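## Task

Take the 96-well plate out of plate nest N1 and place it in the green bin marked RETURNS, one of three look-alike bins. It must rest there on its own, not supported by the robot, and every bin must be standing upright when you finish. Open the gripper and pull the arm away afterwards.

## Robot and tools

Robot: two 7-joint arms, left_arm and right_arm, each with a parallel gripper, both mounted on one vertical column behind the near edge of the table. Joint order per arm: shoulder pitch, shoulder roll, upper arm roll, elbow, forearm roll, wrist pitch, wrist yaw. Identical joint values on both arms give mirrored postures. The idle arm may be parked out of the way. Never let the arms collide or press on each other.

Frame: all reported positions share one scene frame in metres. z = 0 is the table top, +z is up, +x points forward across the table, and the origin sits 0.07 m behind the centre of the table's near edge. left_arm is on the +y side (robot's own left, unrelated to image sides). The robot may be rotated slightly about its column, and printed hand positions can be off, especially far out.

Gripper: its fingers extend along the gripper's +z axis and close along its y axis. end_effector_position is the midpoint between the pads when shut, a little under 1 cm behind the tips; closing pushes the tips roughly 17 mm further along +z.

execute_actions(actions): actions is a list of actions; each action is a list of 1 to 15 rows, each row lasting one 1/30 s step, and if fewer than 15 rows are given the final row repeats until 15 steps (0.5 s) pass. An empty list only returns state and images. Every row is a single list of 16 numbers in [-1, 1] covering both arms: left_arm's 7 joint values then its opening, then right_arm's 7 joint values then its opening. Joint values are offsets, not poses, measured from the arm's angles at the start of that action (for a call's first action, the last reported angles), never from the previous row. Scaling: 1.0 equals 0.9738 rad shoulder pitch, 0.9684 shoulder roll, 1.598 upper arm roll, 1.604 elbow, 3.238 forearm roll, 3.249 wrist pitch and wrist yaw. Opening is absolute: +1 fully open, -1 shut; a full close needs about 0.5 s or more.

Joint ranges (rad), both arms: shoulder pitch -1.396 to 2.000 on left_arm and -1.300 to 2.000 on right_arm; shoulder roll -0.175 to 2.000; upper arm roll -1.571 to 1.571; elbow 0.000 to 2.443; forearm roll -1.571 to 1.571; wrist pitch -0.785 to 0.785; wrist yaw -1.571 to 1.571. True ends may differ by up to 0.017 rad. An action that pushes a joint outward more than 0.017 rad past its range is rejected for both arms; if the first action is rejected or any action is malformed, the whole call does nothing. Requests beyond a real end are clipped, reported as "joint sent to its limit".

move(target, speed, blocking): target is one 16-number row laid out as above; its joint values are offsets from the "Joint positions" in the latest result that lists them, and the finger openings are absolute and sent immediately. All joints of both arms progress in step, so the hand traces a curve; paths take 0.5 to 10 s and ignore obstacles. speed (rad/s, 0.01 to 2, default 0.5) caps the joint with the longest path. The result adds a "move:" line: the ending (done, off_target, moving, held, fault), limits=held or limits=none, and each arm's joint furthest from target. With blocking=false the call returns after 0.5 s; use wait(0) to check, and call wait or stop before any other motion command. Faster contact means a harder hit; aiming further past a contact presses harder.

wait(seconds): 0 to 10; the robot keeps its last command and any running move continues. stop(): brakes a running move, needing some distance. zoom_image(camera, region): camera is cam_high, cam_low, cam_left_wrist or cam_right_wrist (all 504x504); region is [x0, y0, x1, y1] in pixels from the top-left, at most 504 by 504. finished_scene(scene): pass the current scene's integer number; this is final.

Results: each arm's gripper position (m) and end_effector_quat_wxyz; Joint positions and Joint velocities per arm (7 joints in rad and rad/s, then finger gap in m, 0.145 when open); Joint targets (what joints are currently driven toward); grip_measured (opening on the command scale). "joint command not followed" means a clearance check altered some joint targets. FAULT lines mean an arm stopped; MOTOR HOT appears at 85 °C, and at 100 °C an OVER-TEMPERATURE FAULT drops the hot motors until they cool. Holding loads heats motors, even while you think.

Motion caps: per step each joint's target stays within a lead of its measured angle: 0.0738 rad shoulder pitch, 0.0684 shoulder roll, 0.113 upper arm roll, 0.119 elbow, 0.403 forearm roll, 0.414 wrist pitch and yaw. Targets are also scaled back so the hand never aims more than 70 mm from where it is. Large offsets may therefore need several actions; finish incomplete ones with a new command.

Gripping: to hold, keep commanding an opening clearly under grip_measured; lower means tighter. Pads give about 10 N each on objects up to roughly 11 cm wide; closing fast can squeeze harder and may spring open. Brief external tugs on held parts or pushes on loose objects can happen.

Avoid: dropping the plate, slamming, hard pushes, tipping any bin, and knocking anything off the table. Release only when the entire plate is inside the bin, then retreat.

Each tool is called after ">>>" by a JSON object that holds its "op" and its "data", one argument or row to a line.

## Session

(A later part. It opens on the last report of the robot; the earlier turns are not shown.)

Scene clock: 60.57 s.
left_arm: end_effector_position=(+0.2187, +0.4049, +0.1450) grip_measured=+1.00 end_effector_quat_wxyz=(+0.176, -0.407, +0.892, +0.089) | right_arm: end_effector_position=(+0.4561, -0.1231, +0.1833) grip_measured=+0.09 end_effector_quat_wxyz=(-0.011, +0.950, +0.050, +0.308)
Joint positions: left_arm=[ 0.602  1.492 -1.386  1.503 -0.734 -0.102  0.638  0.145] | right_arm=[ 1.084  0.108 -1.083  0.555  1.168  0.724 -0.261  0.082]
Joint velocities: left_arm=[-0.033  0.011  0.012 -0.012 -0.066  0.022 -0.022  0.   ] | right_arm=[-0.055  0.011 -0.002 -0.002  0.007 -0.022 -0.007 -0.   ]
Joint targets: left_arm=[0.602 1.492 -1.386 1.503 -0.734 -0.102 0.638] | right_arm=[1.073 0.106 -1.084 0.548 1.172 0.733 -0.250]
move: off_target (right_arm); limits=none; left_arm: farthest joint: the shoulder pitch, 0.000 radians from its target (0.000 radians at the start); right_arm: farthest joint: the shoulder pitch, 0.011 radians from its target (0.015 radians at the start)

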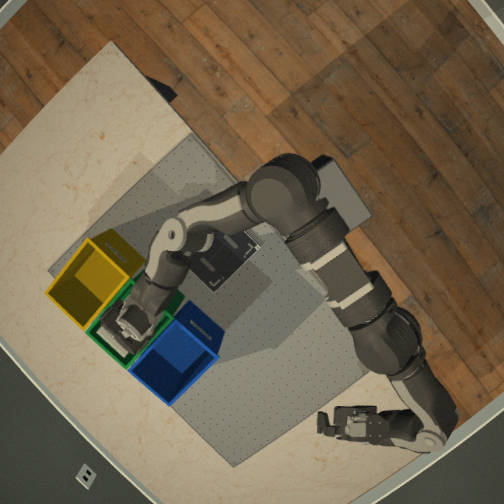

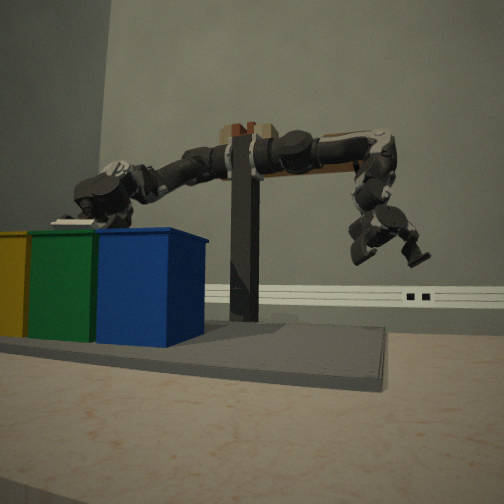

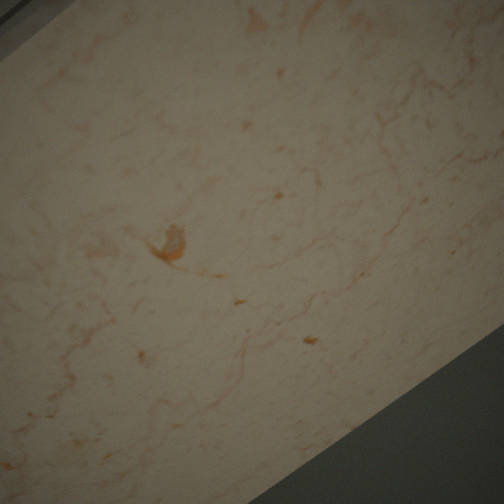

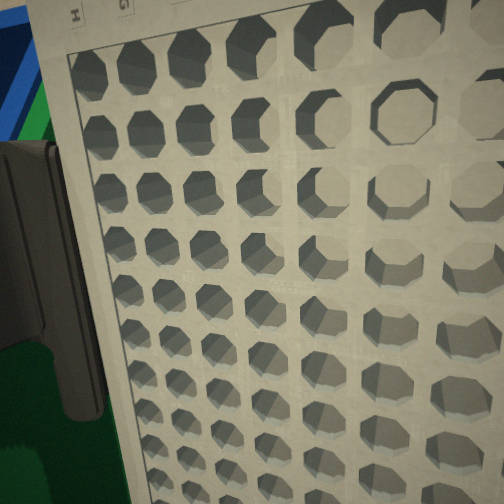

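>>> {"op": "move", "data": {
  "target": [0,0,0,0,0,0,0,1, -0.0045,0.0496,-0.0314,0.0637,0.0324,-0.0016,-0.0215,-0.5],
  "speed": 0.1
}}

Scene clock: 68.67 s.
left_arm: end_effector_position=(+0.2187, +0.4049, +0.1450) grip_measured=+1.00 end_effector_quat_wxyz=(+0.176, -0.407, +0.892, +0.089) | right_arm: end_effector_position=(+0.4525, -0.1200, +0.1901) grip_measured=+0.09 end_effector_quat_wxyz=(-0.018, +0.948, +0.050, +0.313)
Joint positions: left_arm=[ 0.602  1.492 -1.386  1.503 -0.734 -0.102  0.638  0.145] | right_arm=[ 1.083  0.155 -1.13   0.655  1.271  0.723 -0.326  0.082]
Joint velocities: left_arm=[ 0.011  0.011 -0.017 -0.012 -0.007 -0.022  0.007  0.   ] | right_arm=[-0.055 -0.099 -0.012 -0.017 -0.037  0.007 -0.022 -0.   ]
Joint targets: left_arm=[0.602 1.492 -1.386 1.503 -0.734 -0.102 0.638] | right_arm=[1.079 0.156 -1.133 0.658 1.273 0.719 -0.331]
move: done; limits=none; left_arm: farthest joint: the shoulder pitch, 0.000 radians from its target (0.000 radians at the start); right_arm: farthest joint: the wrist yaw, 0.005 radians from its target (0.070 radians at the start)

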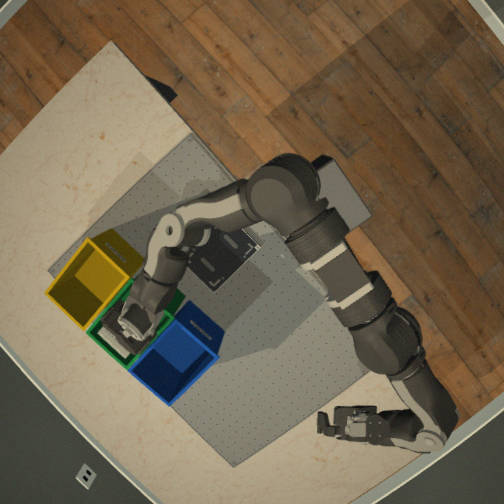

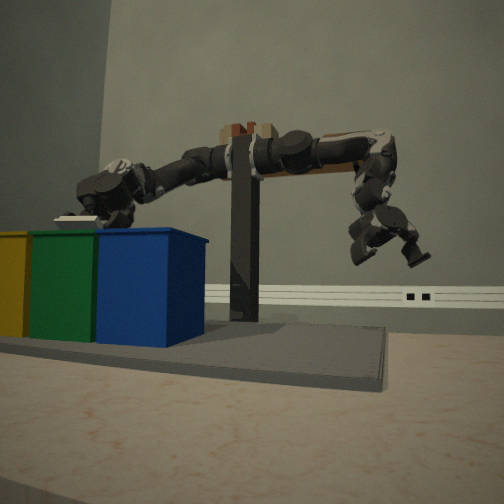

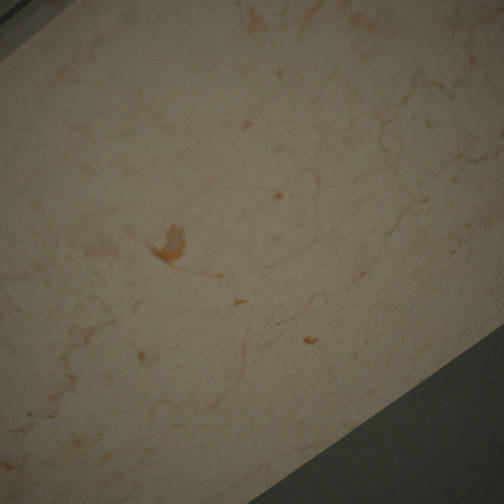

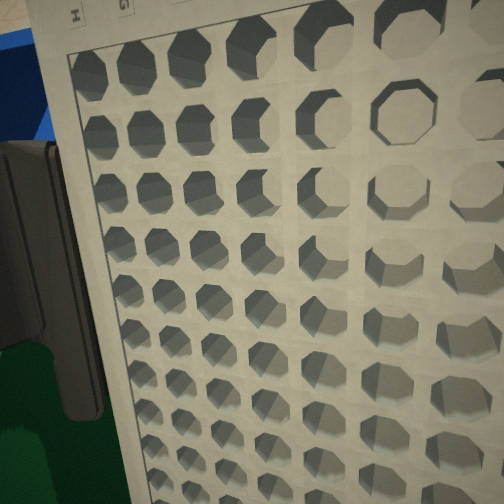

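>>> {"op": "zoom_image", "data": {
  "camera": "cam_high",
  "region": [84, 300, 154, 375]
}}

>>> {"op": "zoom_image", "data": {
  "camera": "cam_right_wrist",
  "region": [0, 300, 200, 504]
}}

Region (84, 300, 154, 375) of cam_high's 504x504 image, scaled by 6.720, with more detail than that image has; it fills the left 470 columns of this view, and the rest is white.

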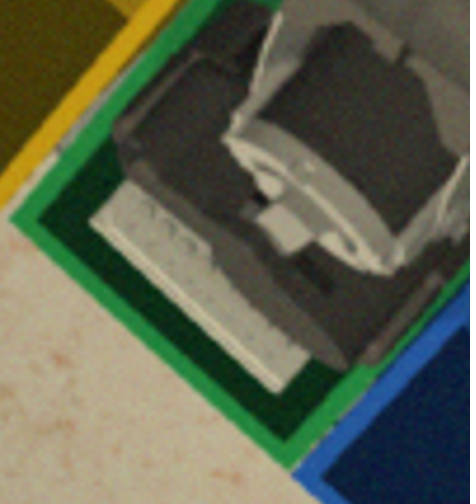

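Region (0, 300, 200, 504) of cam_right_wrist's 504x504 image, scaled by 2.471, with more detail than that image has; it fills the left 494 columns of this view, and the rest is white.

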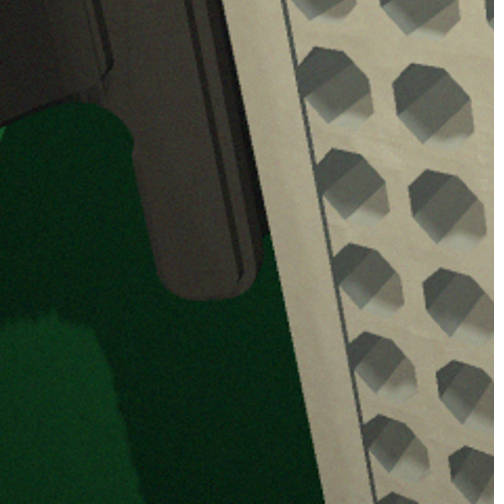

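>>> {"op": "move", "data": {
  "target": [0,0,0,0,0,0,0,1, -0.0112,-0.0551,0.0285,-0.0656,-0.0291,0.0028,0.0202,-0.5],
  "speed": 0.07
}}

Scene clock: 70.90 s.
left_arm: end_effector_position=(+0.2187, +0.4049, +0.1450) grip_measured=+1.00 end_effector_quat_wxyz=(+0.176, -0.407, +0.892, +0.089) | right_arm: end_effector_position=(+0.4559, -0.1220, +0.1833) grip_measured=+0.09 end_effector_quat_wxyz=(-0.009, +0.950, +0.049, +0.307)
Joint positions: left_arm=[ 0.602  1.492 -1.386  1.503 -0.734 -0.102  0.638  0.145] | right_arm=[ 1.083  0.104 -1.083  0.556  1.173  0.725 -0.272  0.082]
Joint velocities: left_arm=[ 0.033  0.033 -0.012 -0.007 -0.051 -0.007 -0.022  0.   ] | right_arm=[ 0.121 -0.099  0.007 -0.002  0.051  0.066  0.022  0.   ]
Joint targets: left_arm=[0.602 1.492 -1.386 1.503 -0.734 -0.102 0.638] | right_arm=[1.073 0.102 -1.084 0.550 1.176 0.732 -0.261]
move: off_target (right_arm); limits=none; left_arm: farthest joint: the shoulder pitch, 0.000 radians from its target (0.000 radians at the start); right_arm: farthest joint: the shoulder pitch, 0.011 radians from its target (0.011 radians at the start)

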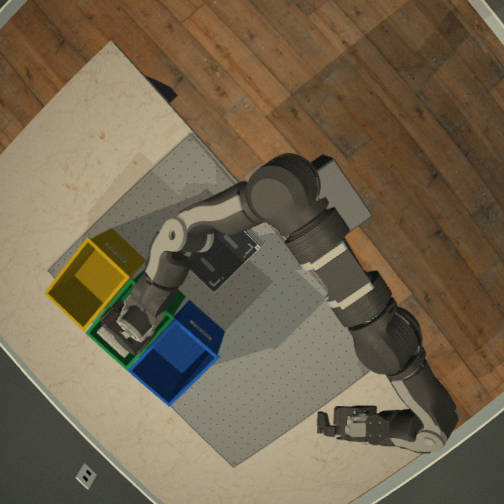

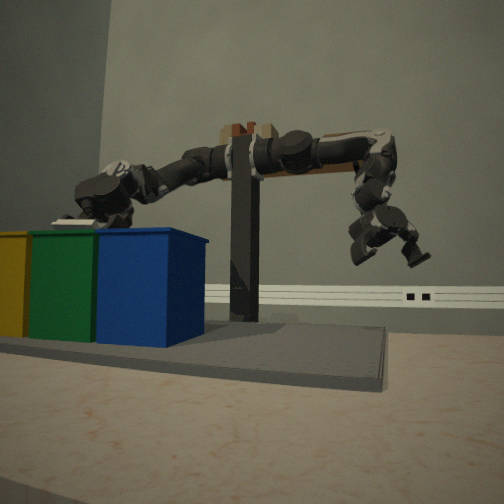

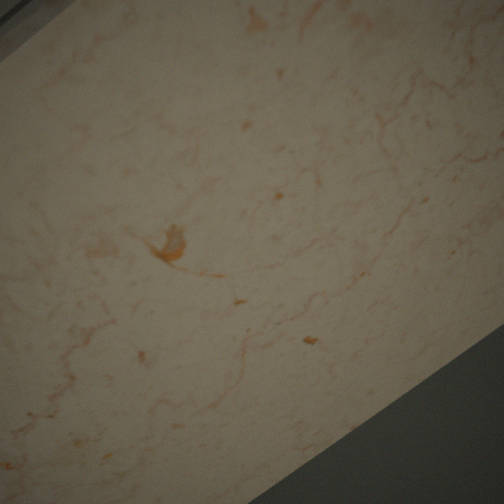

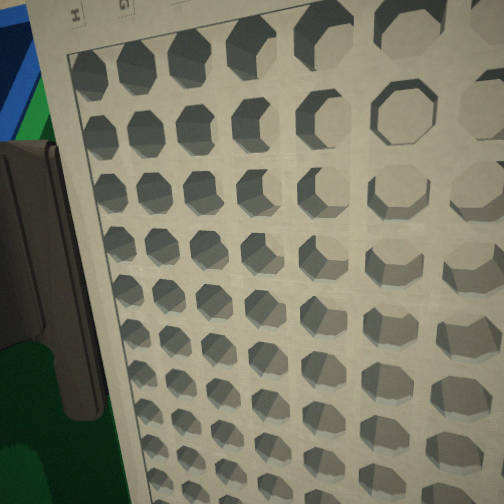

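>>> {"op": "zoom_image", "data": {
  "camera": "cam_low",
  "region": [70, 175, 150, 245]
}}

>>> {"op": "zoom_image", "data": {
  "camera": "cam_high",
  "region": [110, 270, 190, 350]
}}

Region (70, 175, 150, 245) of cam_low's 504x504 image, scaled by 6.300, with more detail than that image has; it fills the top 441 rows of this view, and the rest is white.

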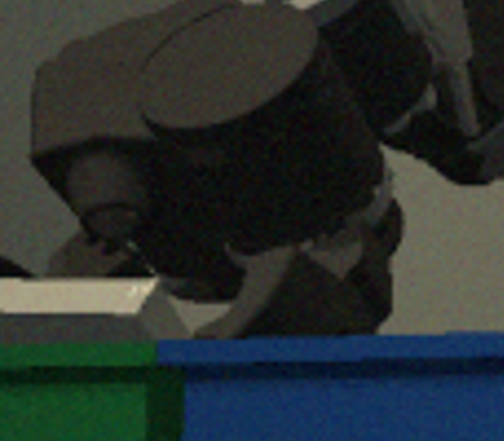

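Region (110, 270, 190, 350) of cam_high's 504x504 image, scaled by 6.300, with more detail than that image has.

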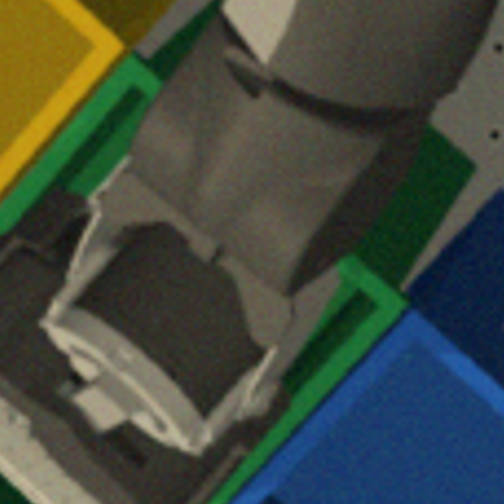

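>>> {"op": "move", "data": {
  "target": [0,0,0,0,0,0,0,1, 0.0621,0.1947,-0.0784,0.2246,0.0957,-0.0032,-0.0699,-0.5],
  "speed": 0.3
}}

>>> {"op": "zoom_image", "data": {
  "camera": "cam_high",
  "region": [100, 120, 300, 320]
}}

>>> {"op": "zoom_image", "data": {
  "camera": "cam_low",
  "region": [180, 290, 420, 410]
}}

Scene clock: 78.07 s.
left_arm: end_effector_position=(+0.2187, +0.4049, +0.1450) grip_measured=+1.00 end_effector_quat_wxyz=(+0.176, -0.407, +0.892, +0.089) | right_arm: end_effector_position=(+0.4506, -0.1229, +0.2335) grip_measured=+0.09 end_effector_quat_wxyz=(-0.022, +0.937, +0.049, +0.346)
Joint positions: left_arm=[ 0.602  1.492 -1.386  1.503 -0.734 -0.102  0.638  0.145] | right_arm=[ 1.141  0.292 -1.204  0.915  1.481  0.718 -0.493  0.082]
Joint velocities: left_arm=[ 0.077  0.033  0.002  0.007 -0.066  0.081 -0.022  0.   ] | right_arm=[ 0.055  0.033  0.007 -0.002  0.081 -0.11  -0.022 -0.   ]
Joint targets: left_arm=[0.602 1.492 -1.386 1.503 -0.734 -0.102 0.638] | right_arm=[1.144 0.292 -1.208 0.917 1.482 0.714 -0.499]
move: done; limits=none; left_arm: farthest joint: the shoulder pitch, 0.000 radians from its target (0.000 radians at the start); right_arm: farthest joint: the wrist yaw, 0.006 radians from its target (0.227 radians at the start)

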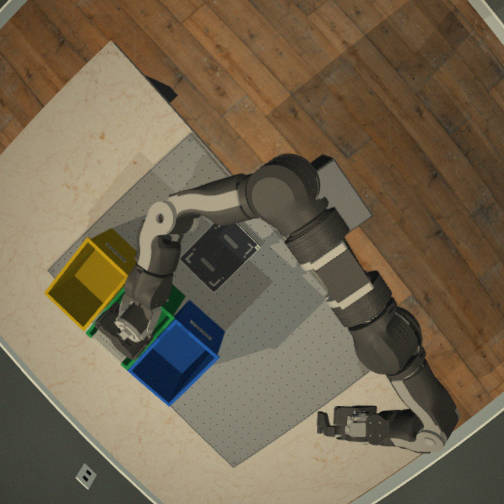

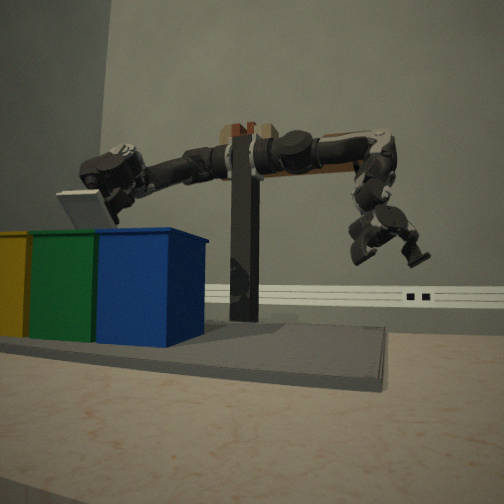

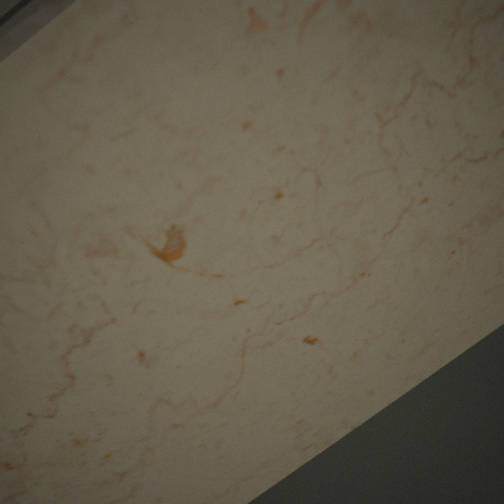

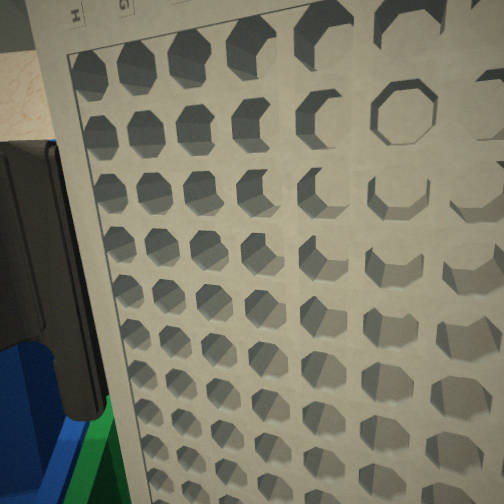

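Region (100, 120, 300, 320) of cam_high's 504x504 image, scaled by 2.520, with more detail than that image has.

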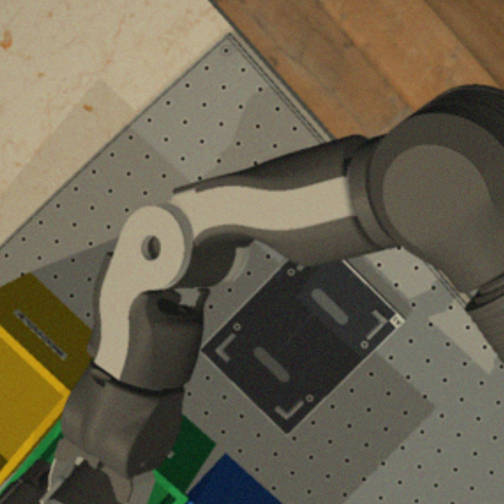

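Region (180, 290, 420, 410) of cam_low's 504x504 image, scaled by 2.100, with more detail than that image has.

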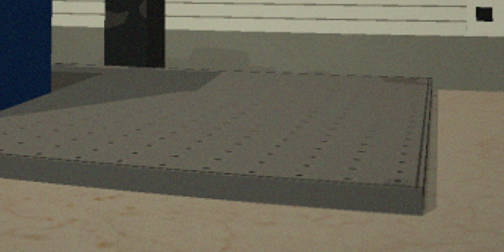

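>>> {"op": "move", "data": {
  "target": [0,0,0,0,0,0,0,1, 0.0072,0.1370,0.0585,0.1545,-0.0031,-0.0049,-0.0271,-0.5],
  "speed": 0.5
}}

Scene clock: 84.20 s.
left_arm: end_effector_position=(+0.2187, +0.4049, +0.1450) grip_measured=+1.00 end_effector_quat_wxyz=(+0.176, -0.407, +0.892, +0.089) | right_arm: end_effector_position=(+0.4509, -0.1364, +0.2905) grip_measured=+0.09 end_effector_quat_wxyz=(-0.023, +0.906, +0.049, +0.419)
Joint positions: left_arm=[ 0.602  1.492 -1.386  1.503 -0.734 -0.102  0.638  0.145] | right_arm=[ 1.148  0.426 -1.113  1.161  1.473  0.705 -0.576  0.082]
Joint velocities: left_arm=[-0.011  0.033  0.012  0.007 -0.066  0.066 -0.037  0.   ] | right_arm=[-0.055 -0.033  0.012  0.002 -0.11  -0.066 -0.095  0.   ]
Joint targets: left_arm=[0.602 1.492 -1.386 1.503 -0.734 -0.102 0.638] | right_arm=[1.148 0.425 -1.111 1.163 1.471 0.702 -0.581]
move: done; limits=none; left_arm: farthest joint: the shoulder pitch, 0.000 radians from its target (0.000 radians at the start); right_arm: farthest joint: the wrist yaw, 0.005 radians from its target (0.088 radians at the start)

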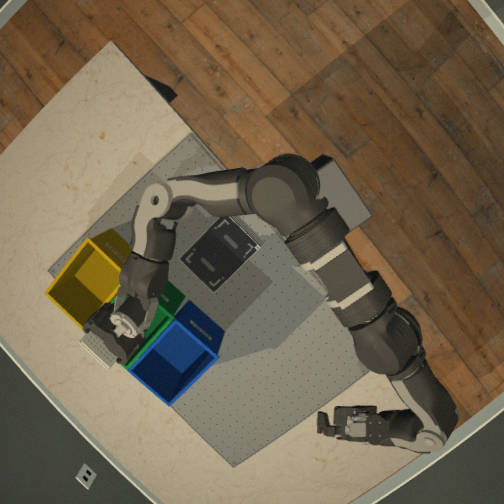

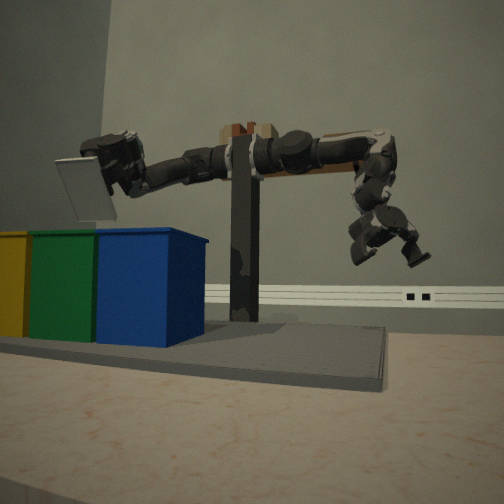

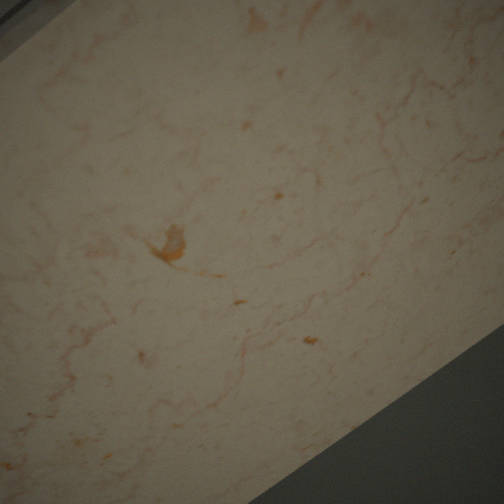

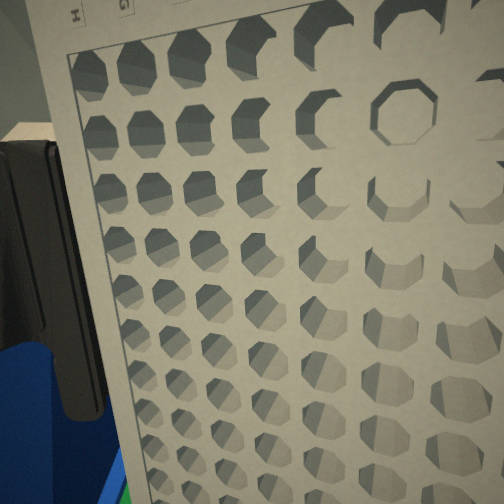

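>>> {"op": "execute_actions", "data": {
  "actions": []
}}

Scene clock: 85.03 s.
left_arm: end_effector_position=(+0.2187, +0.4049, +0.1450) grip_measured=+1.00 end_effector_quat_wxyz=(+0.176, -0.407, +0.892, +0.089) | right_arm: end_effector_position=(+0.4509, -0.1364, +0.2905) grip_measured=+0.09 end_effector_quat_wxyz=(-0.023, +0.906, +0.049, +0.419)
Joint positions: left_arm=[ 0.602  1.492 -1.386  1.503 -0.734 -0.102  0.638  0.145] | right_arm=[ 1.148  0.426 -1.113  1.161  1.473  0.705 -0.576  0.082]
Joint velocities: left_arm=[-0.055  0.033 -0.002  0.012 -0.007 -0.022 -0.022  0.   ] | right_arm=[-0.011 -0.033 -0.012  0.012  0.037  0.007  0.022  0.   ]
Joint targets: left_arm=[0.602 1.492 -1.386 1.503 -0.734 -0.102 0.638] | right_arm=[1.148 0.425 -1.111 1.163 1.471 0.702 -0.581]

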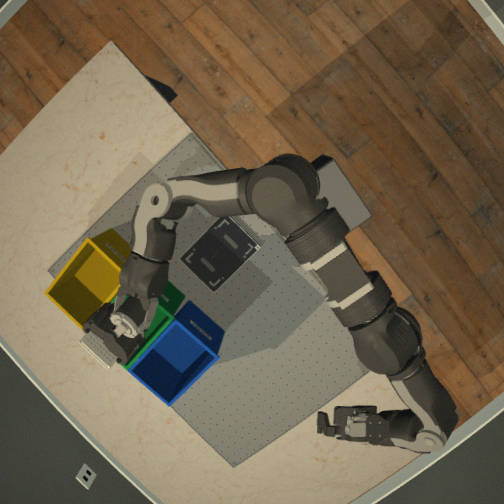

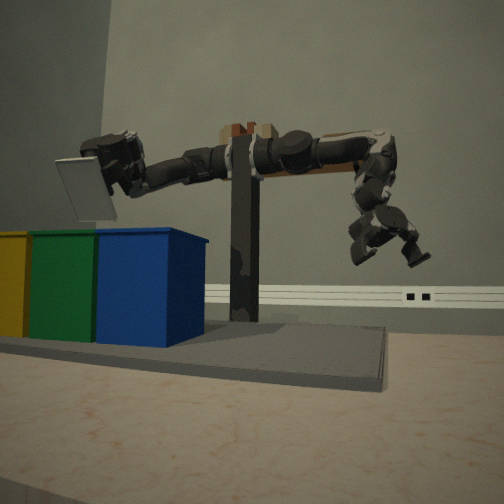

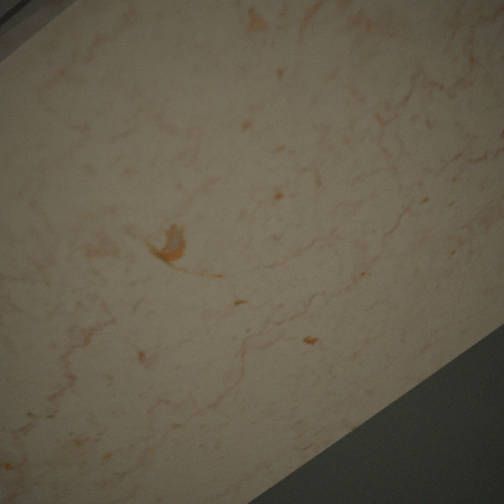

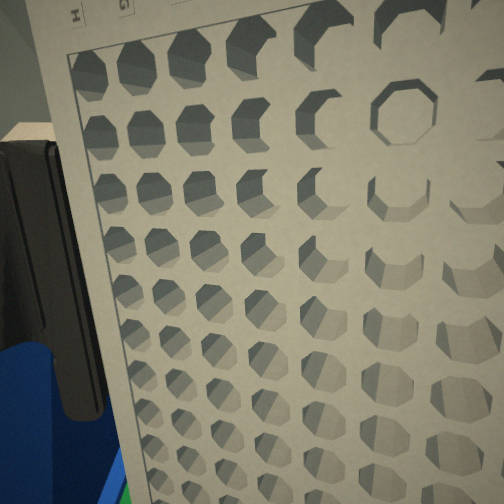

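>>> {"op": "move", "data": {
  "target": [0,0,0,0,0,0,0,1,-0.3984,0.7580,0.1333,0.4420,-0.0164,-0.0179,0.0766,-0.5],
  "speed": 0.8
}}

Scene clock: 86.63 s.
left_arm: end_effector_position=(+0.2187, +0.4049, +0.1450) grip_measured=+1.00 end_effector_quat_wxyz=(+0.176, -0.407, +0.892, +0.089) | right_arm: end_effector_position=(+0.3235, -0.2255, +0.2946) grip_measured=+0.09 end_effector_quat_wxyz=(-0.034, +0.892, +0.124, +0.433)
Joint positions: left_arm=[ 0.602  1.492 -1.386  1.503 -0.734 -0.102  0.638  0.145] | right_arm=[ 0.762  1.16  -0.905  1.869  1.422  0.651 -0.332  0.083]
Joint velocities: left_arm=[-0.099 -0.055 -0.022 -0.007 -0.037  0.007  0.007  0.   ] | right_arm=[-0.011  0.055  0.007 -0.012  0.037 -0.022 -0.022  0.   ]
Joint targets: left_arm=[0.602 1.492 -1.386 1.503 -0.734 -0.102 0.638] | right_arm=[0.759 1.160 -0.900 1.870 1.420 0.647 -0.327]
move: done; limits=none; left_arm: farthest joint: the shoulder pitch, 0.000 radians from its target (0.000 radians at the start); right_arm: farthest joint: the upper arm roll, 0.005 radians from its target (0.213 radians at the start)

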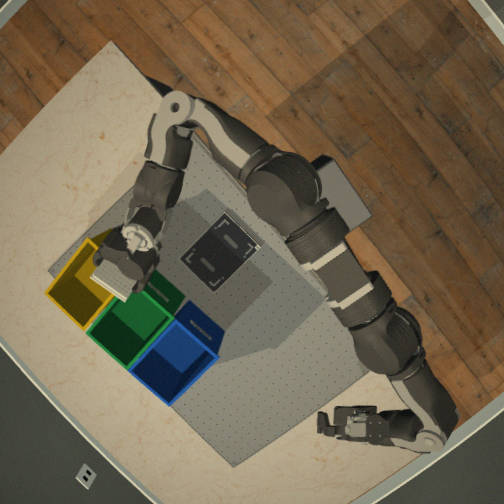

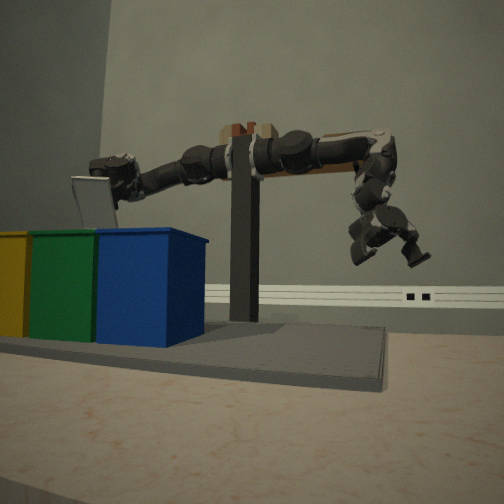

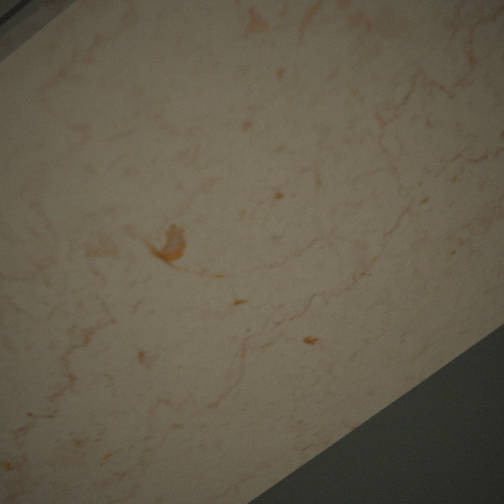

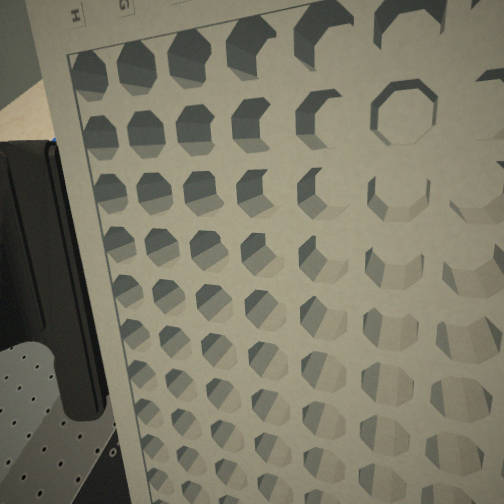

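>>> {"op": "move", "data": {
  "target": [0,0,0,0,0,0,0,1,-0.2225,-0.2412,-0.2440,-0.4107,-0.2682,0.0293,0.2376,-0.5],
  "speed": 0.8
}}

Scene clock: 88.83 s.
left_arm: end_effector_position=(+0.2187, +0.4049, +0.1450) grip_measured=+1.00 end_effector_quat_wxyz=(+0.176, -0.407, +0.892, +0.089) | right_arm: end_effector_position=(+0.1769, -0.2946, +0.0427) grip_measured=+0.09 end_effector_quat_wxyz=(+0.003, +0.941, +0.340, +0.001)
Joint positions: left_arm=[ 0.602  1.492 -1.386  1.503 -0.734 -0.102  0.638  0.145] | right_arm=[ 0.544  0.929 -1.294  1.211  0.555  0.745  0.434  0.083]
Joint velocities: left_arm=[-0.011  0.033 -0.012  0.012 -0.022 -0.095 -0.022  0.   ] | right_arm=[-0.033  0.033 -0.012 -0.012  0.051 -0.037 -0.007  0.   ]
Joint targets: left_arm=[0.602 1.492 -1.386 1.503 -0.734 -0.102 0.638] | right_arm=[0.546 0.927 -1.295 1.211 0.553 0.747 0.440]
move: done; limits=none; left_arm: farthest joint: the shoulder pitch, 0.000 radians from its target (0.000 radians at the start); right_arm: farthest joint: the wrist yaw, 0.005 radians from its target (0.772 radians at the start)

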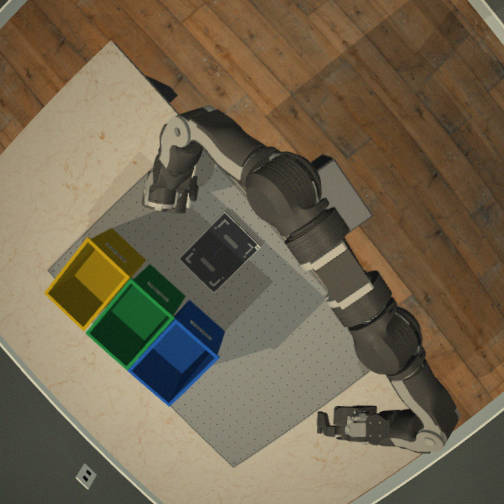

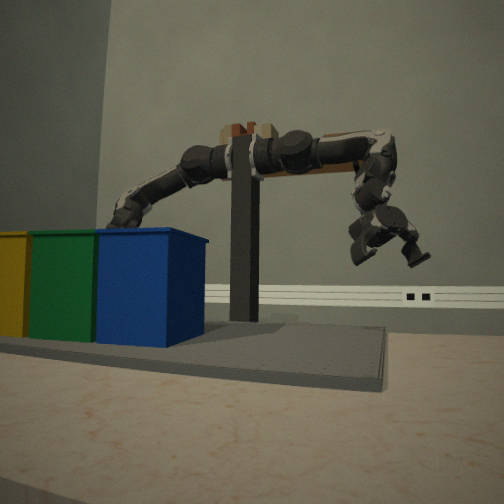

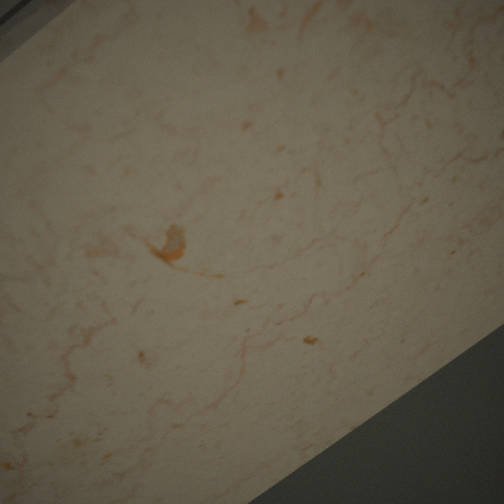

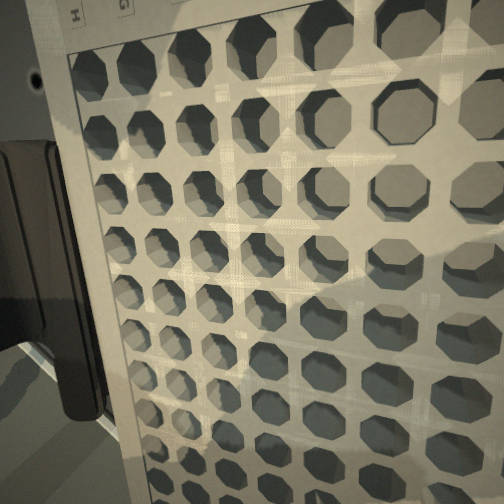

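>>> {"op": "zoom_image", "data": {
  "camera": "cam_high",
  "region": [110, 110, 270, 270]
}}

Region (110, 110, 270, 270) of cam_high's 504x504 image, scaled by 3.150, with more detail than that image has.

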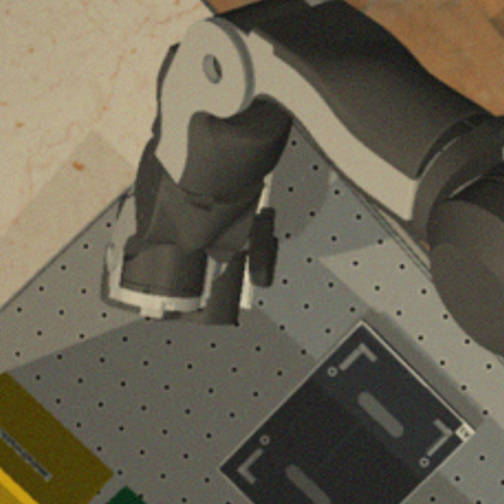

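>>> {"op": "zoom_image", "data": {
  "camera": "cam_right_wrist",
  "region": [0, 300, 200, 500]
}}

Region (0, 300, 200, 500) of cam_right_wrist's 504x504 image, scaled by 2.520, with more detail than that image has.

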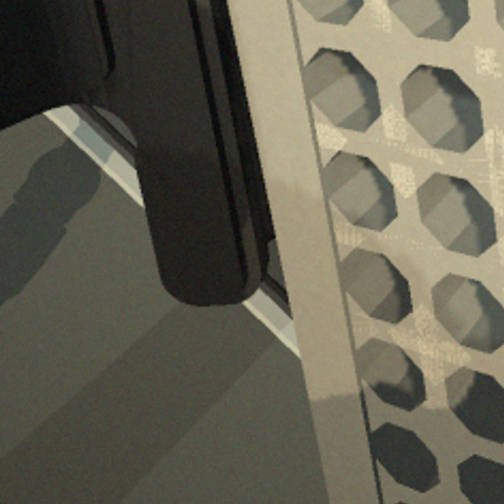

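>>> {"op": "move", "data": {
  "target": [0,0,0,0,0,0,0,1,-0.0080,-0.0773,-0.0149,-0.0772,-0.0027,-0.0200,0.0006,-0.5],
  "speed": 0.09
}}

Scene clock: 91.47 s.
left_arm: end_effector_position=(+0.2187, +0.4049, +0.1450) grip_measured=+1.00 end_effector_quat_wxyz=(+0.176, -0.407, +0.892, +0.089) | right_arm: end_effector_position=(+0.1785, -0.2947, +0.0240) grip_measured=+0.09 end_effector_quat_wxyz=(+0.002, +0.941, +0.338, +0.002)
Joint positions: left_arm=[ 0.602  1.492 -1.386  1.503 -0.734 -0.102  0.638  0.145] | right_arm=[ 0.539  0.857 -1.313  1.089  0.548  0.684  0.434  0.083]
Joint velocities: left_arm=[ 0.011 -0.033 -0.002 -0.007 -0.007  0.037 -0.022  0.   ] | right_arm=[-0.055  0.077 -0.002 -0.017 -0.022 -0.007 -0.007 -0.   ]
Joint targets: left_arm=[0.602 1.492 -1.386 1.503 -0.734 -0.102 0.638] | right_arm=[0.537 0.855 -1.317 1.087 0.546 0.680 0.436]
move: done; limits=none; left_arm: farthest joint: the shoulder pitch, 0.000 radians from its target (0.000 radians at the start); right_arm: farthest joint: the upper arm roll, 0.004 radians from its target (0.024 radians at the start)

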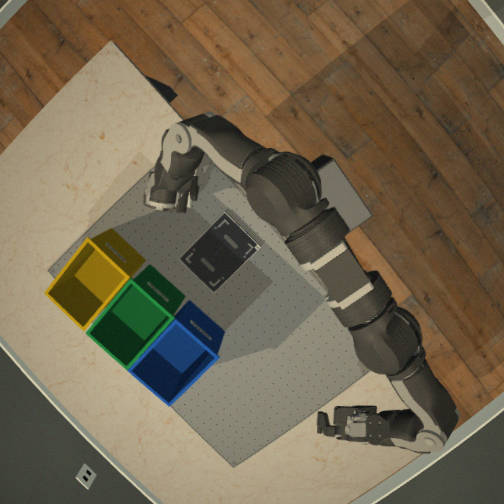

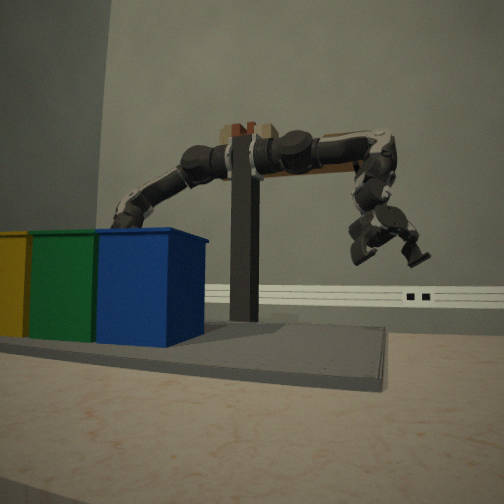

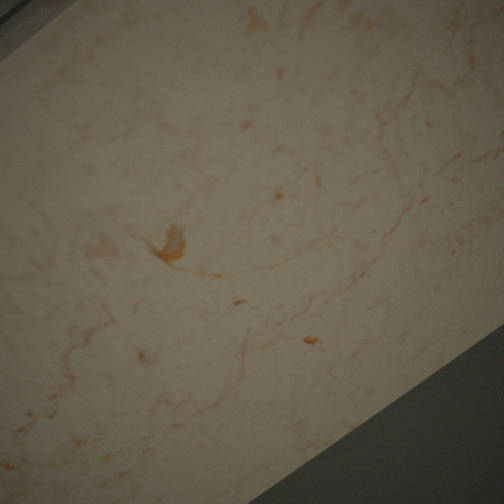

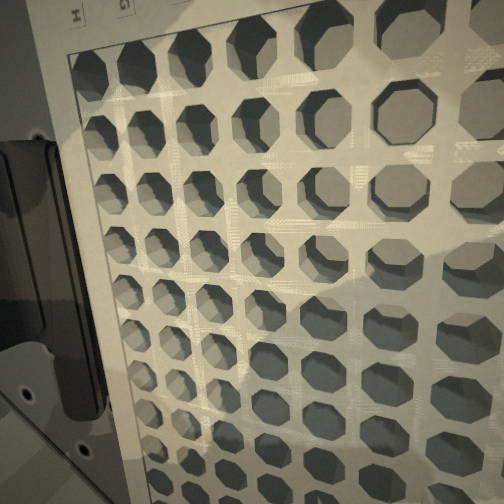

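>>> {"op": "execute_actions", "data": {
  "actions": [
    [[0,0,0,0,0,0,0,1,0,0,0,0,0,0,0,0.05],[0,0,0,0,0,0,0,1,0,0,0,0,0,0,0,0.08],[0,0,0,0,0,0,0,1,0,0,0,0,0,0,0,0.11],[0,0,0,0,0,0,0,1,0,0,0,0,0,0,0,0.14],[0,0,0,0,0,0,0,1,0,0,0,0,0,0,0,0.17],[0,0,0,0,0,0,0,1,0,0,0,0,0,0,0,0.2],[0,0,0,0,0,0,0,1,0,0,0,0,0,0,0,0.24],[0,0,0,0,0,0,0,1,0,0,0,0,0,0,0,0.28],[0,0,0,0,0,0,0,1,0,0,0,0,0,0,0,0.32],[0,0,0,0,0,0,0,1,0,0,0,0,0,0,0,0.35]]
  ]
}}

Scene clock: 92.23 s.
left_arm: end_effector_position=(+0.2187, +0.4049, +0.1450) grip_measured=+1.00 end_effector_quat_wxyz=(+0.176, -0.407, +0.892, +0.089) | right_arm: end_effector_position=(+0.1785, -0.2947, +0.0240) grip_measured=+0.35 end_effector_quat_wxyz=(+0.002, +0.941, +0.338, +0.002)
Joint positions: left_arm=[ 0.602  1.492 -1.386  1.503 -0.734 -0.102  0.638  0.145] | right_arm=[ 0.539  0.857 -1.313  1.089  0.548  0.684  0.434  0.101]
Joint velocities: left_arm=[-0.011  0.011  0.002 -0.012  0.022  0.022 -0.037  0.   ] | right_arm=[-0.033  0.011  0.012  0.012  0.022 -0.081 -0.066  0.   ]
Joint targets: left_arm=[0.602 1.492 -1.386 1.503 -0.734 -0.102 0.638] | right_arm=[0.539 0.857 -1.313 1.089 0.548 0.684 0.434]

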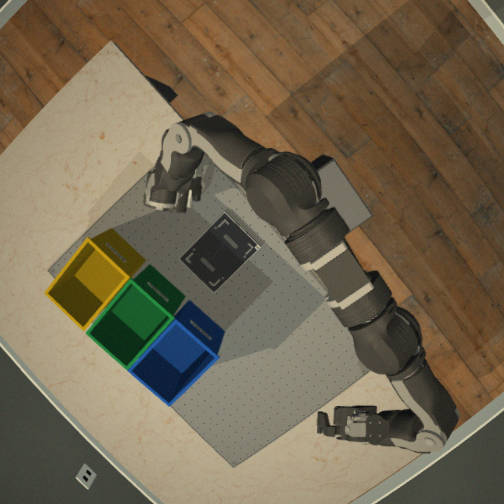

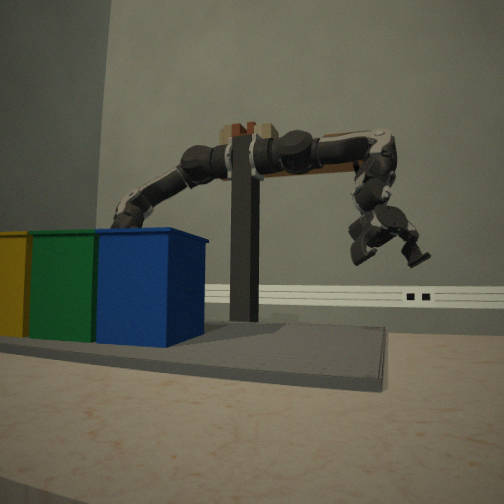

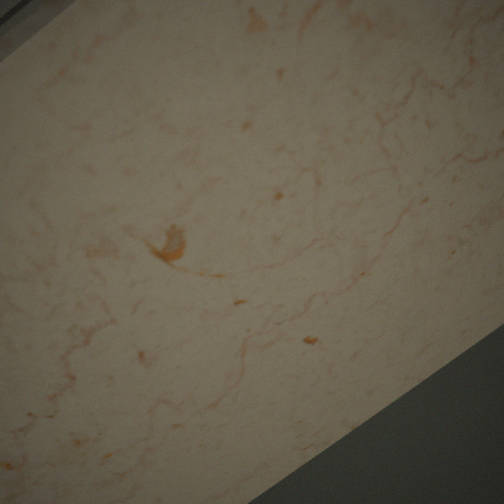

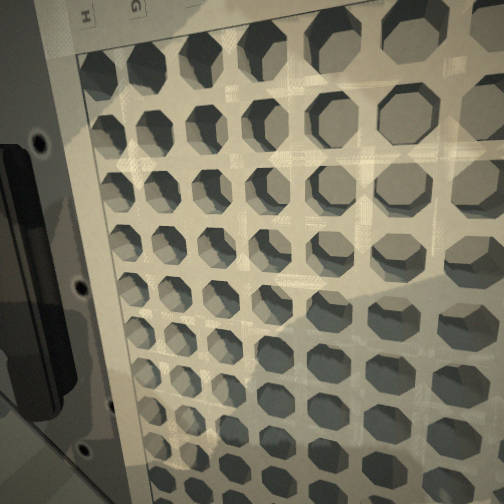

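>>> {"op": "move", "data": {
  "target": [0,0,0,0,0,0,0,1,0.0810,-0.1388,-0.0196,-0.0633,-0.0021,0.0161,0.0056,0.35],
  "speed": 0.2
}}

Scene clock: 95.40 s.
left_arm: end_effector_position=(+0.2187, +0.4049, +0.1450) grip_measured=+1.00 end_effector_quat_wxyz=(+0.176, -0.407, +0.892, +0.089) | right_arm: end_effector_position=(+0.2083, -0.2674, +0.0208) grip_measured=+0.35 end_effector_quat_wxyz=(+0.000, +0.940, +0.340, +0.004)
Joint positions: left_arm=[ 0.602  1.492 -1.386  1.503 -0.734 -0.102  0.638  0.145] | right_arm=[ 0.618  0.721 -1.341  0.988  0.543  0.733  0.447  0.101]
Joint velocities: left_arm=[-0.011  0.033 -0.012  0.012  0.007  0.125  0.022  0.   ] | right_arm=[-0.011  0.033  0.002  0.012 -0.051  0.037  0.037 -0.   ]
Joint targets: left_arm=[0.602 1.492 -1.386 1.503 -0.734 -0.102 0.638] | right_arm=[0.618 0.723 -1.345 0.987 0.541 0.736 0.453]
move: done; limits=none; left_arm: farthest joint: the shoulder pitch, 0.000 radians from its target (0.000 radians at the start); right_arm: farthest joint: the wrist yaw, 0.005 radians from its target (0.018 radians at the start)

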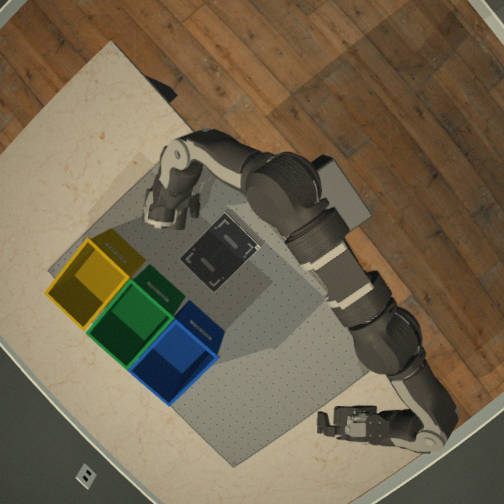

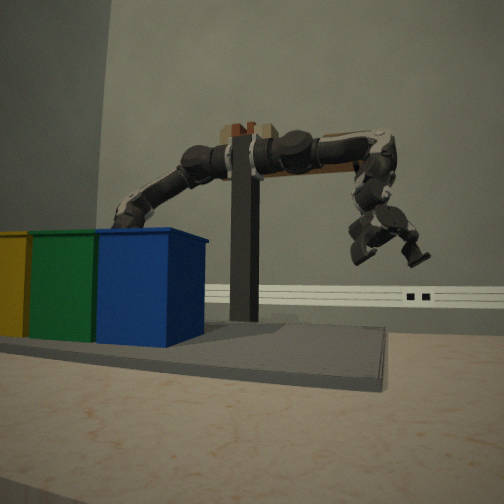

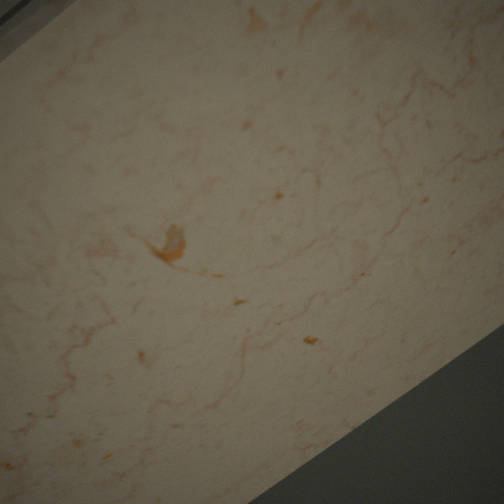

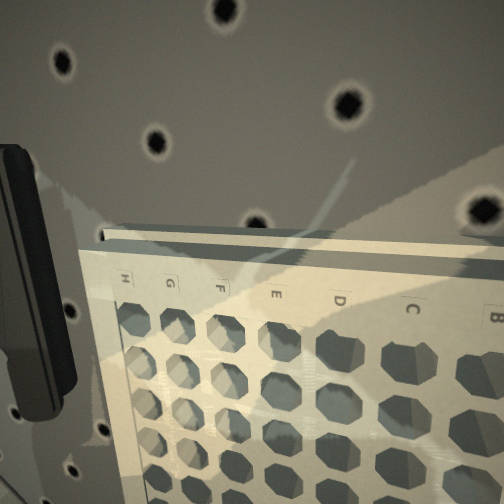

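>>> {"op": "zoom_image", "data": {
  "camera": "cam_right_wrist",
  "region": [0, 130, 200, 330]
}}

>>> {"op": "zoom_image", "data": {
  "camera": "cam_right_wrist",
  "region": [0, 300, 200, 500]
}}

Region (0, 130, 200, 330) of cam_right_wrist's 504x504 image, scaled by 2.520, with more detail than that image has.

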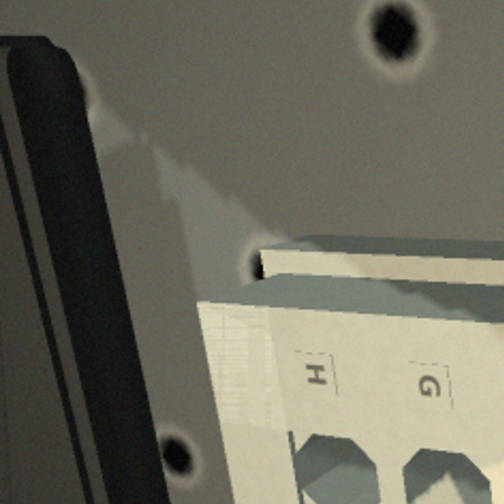

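Region (0, 300, 200, 500) of cam_right_wrist's 504x504 image, scaled by 2.520, with more detail than that image has.

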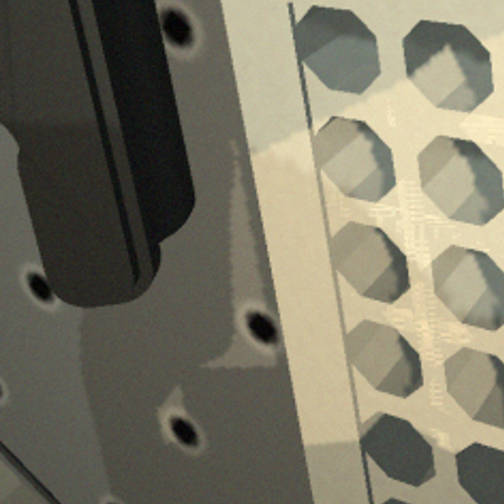

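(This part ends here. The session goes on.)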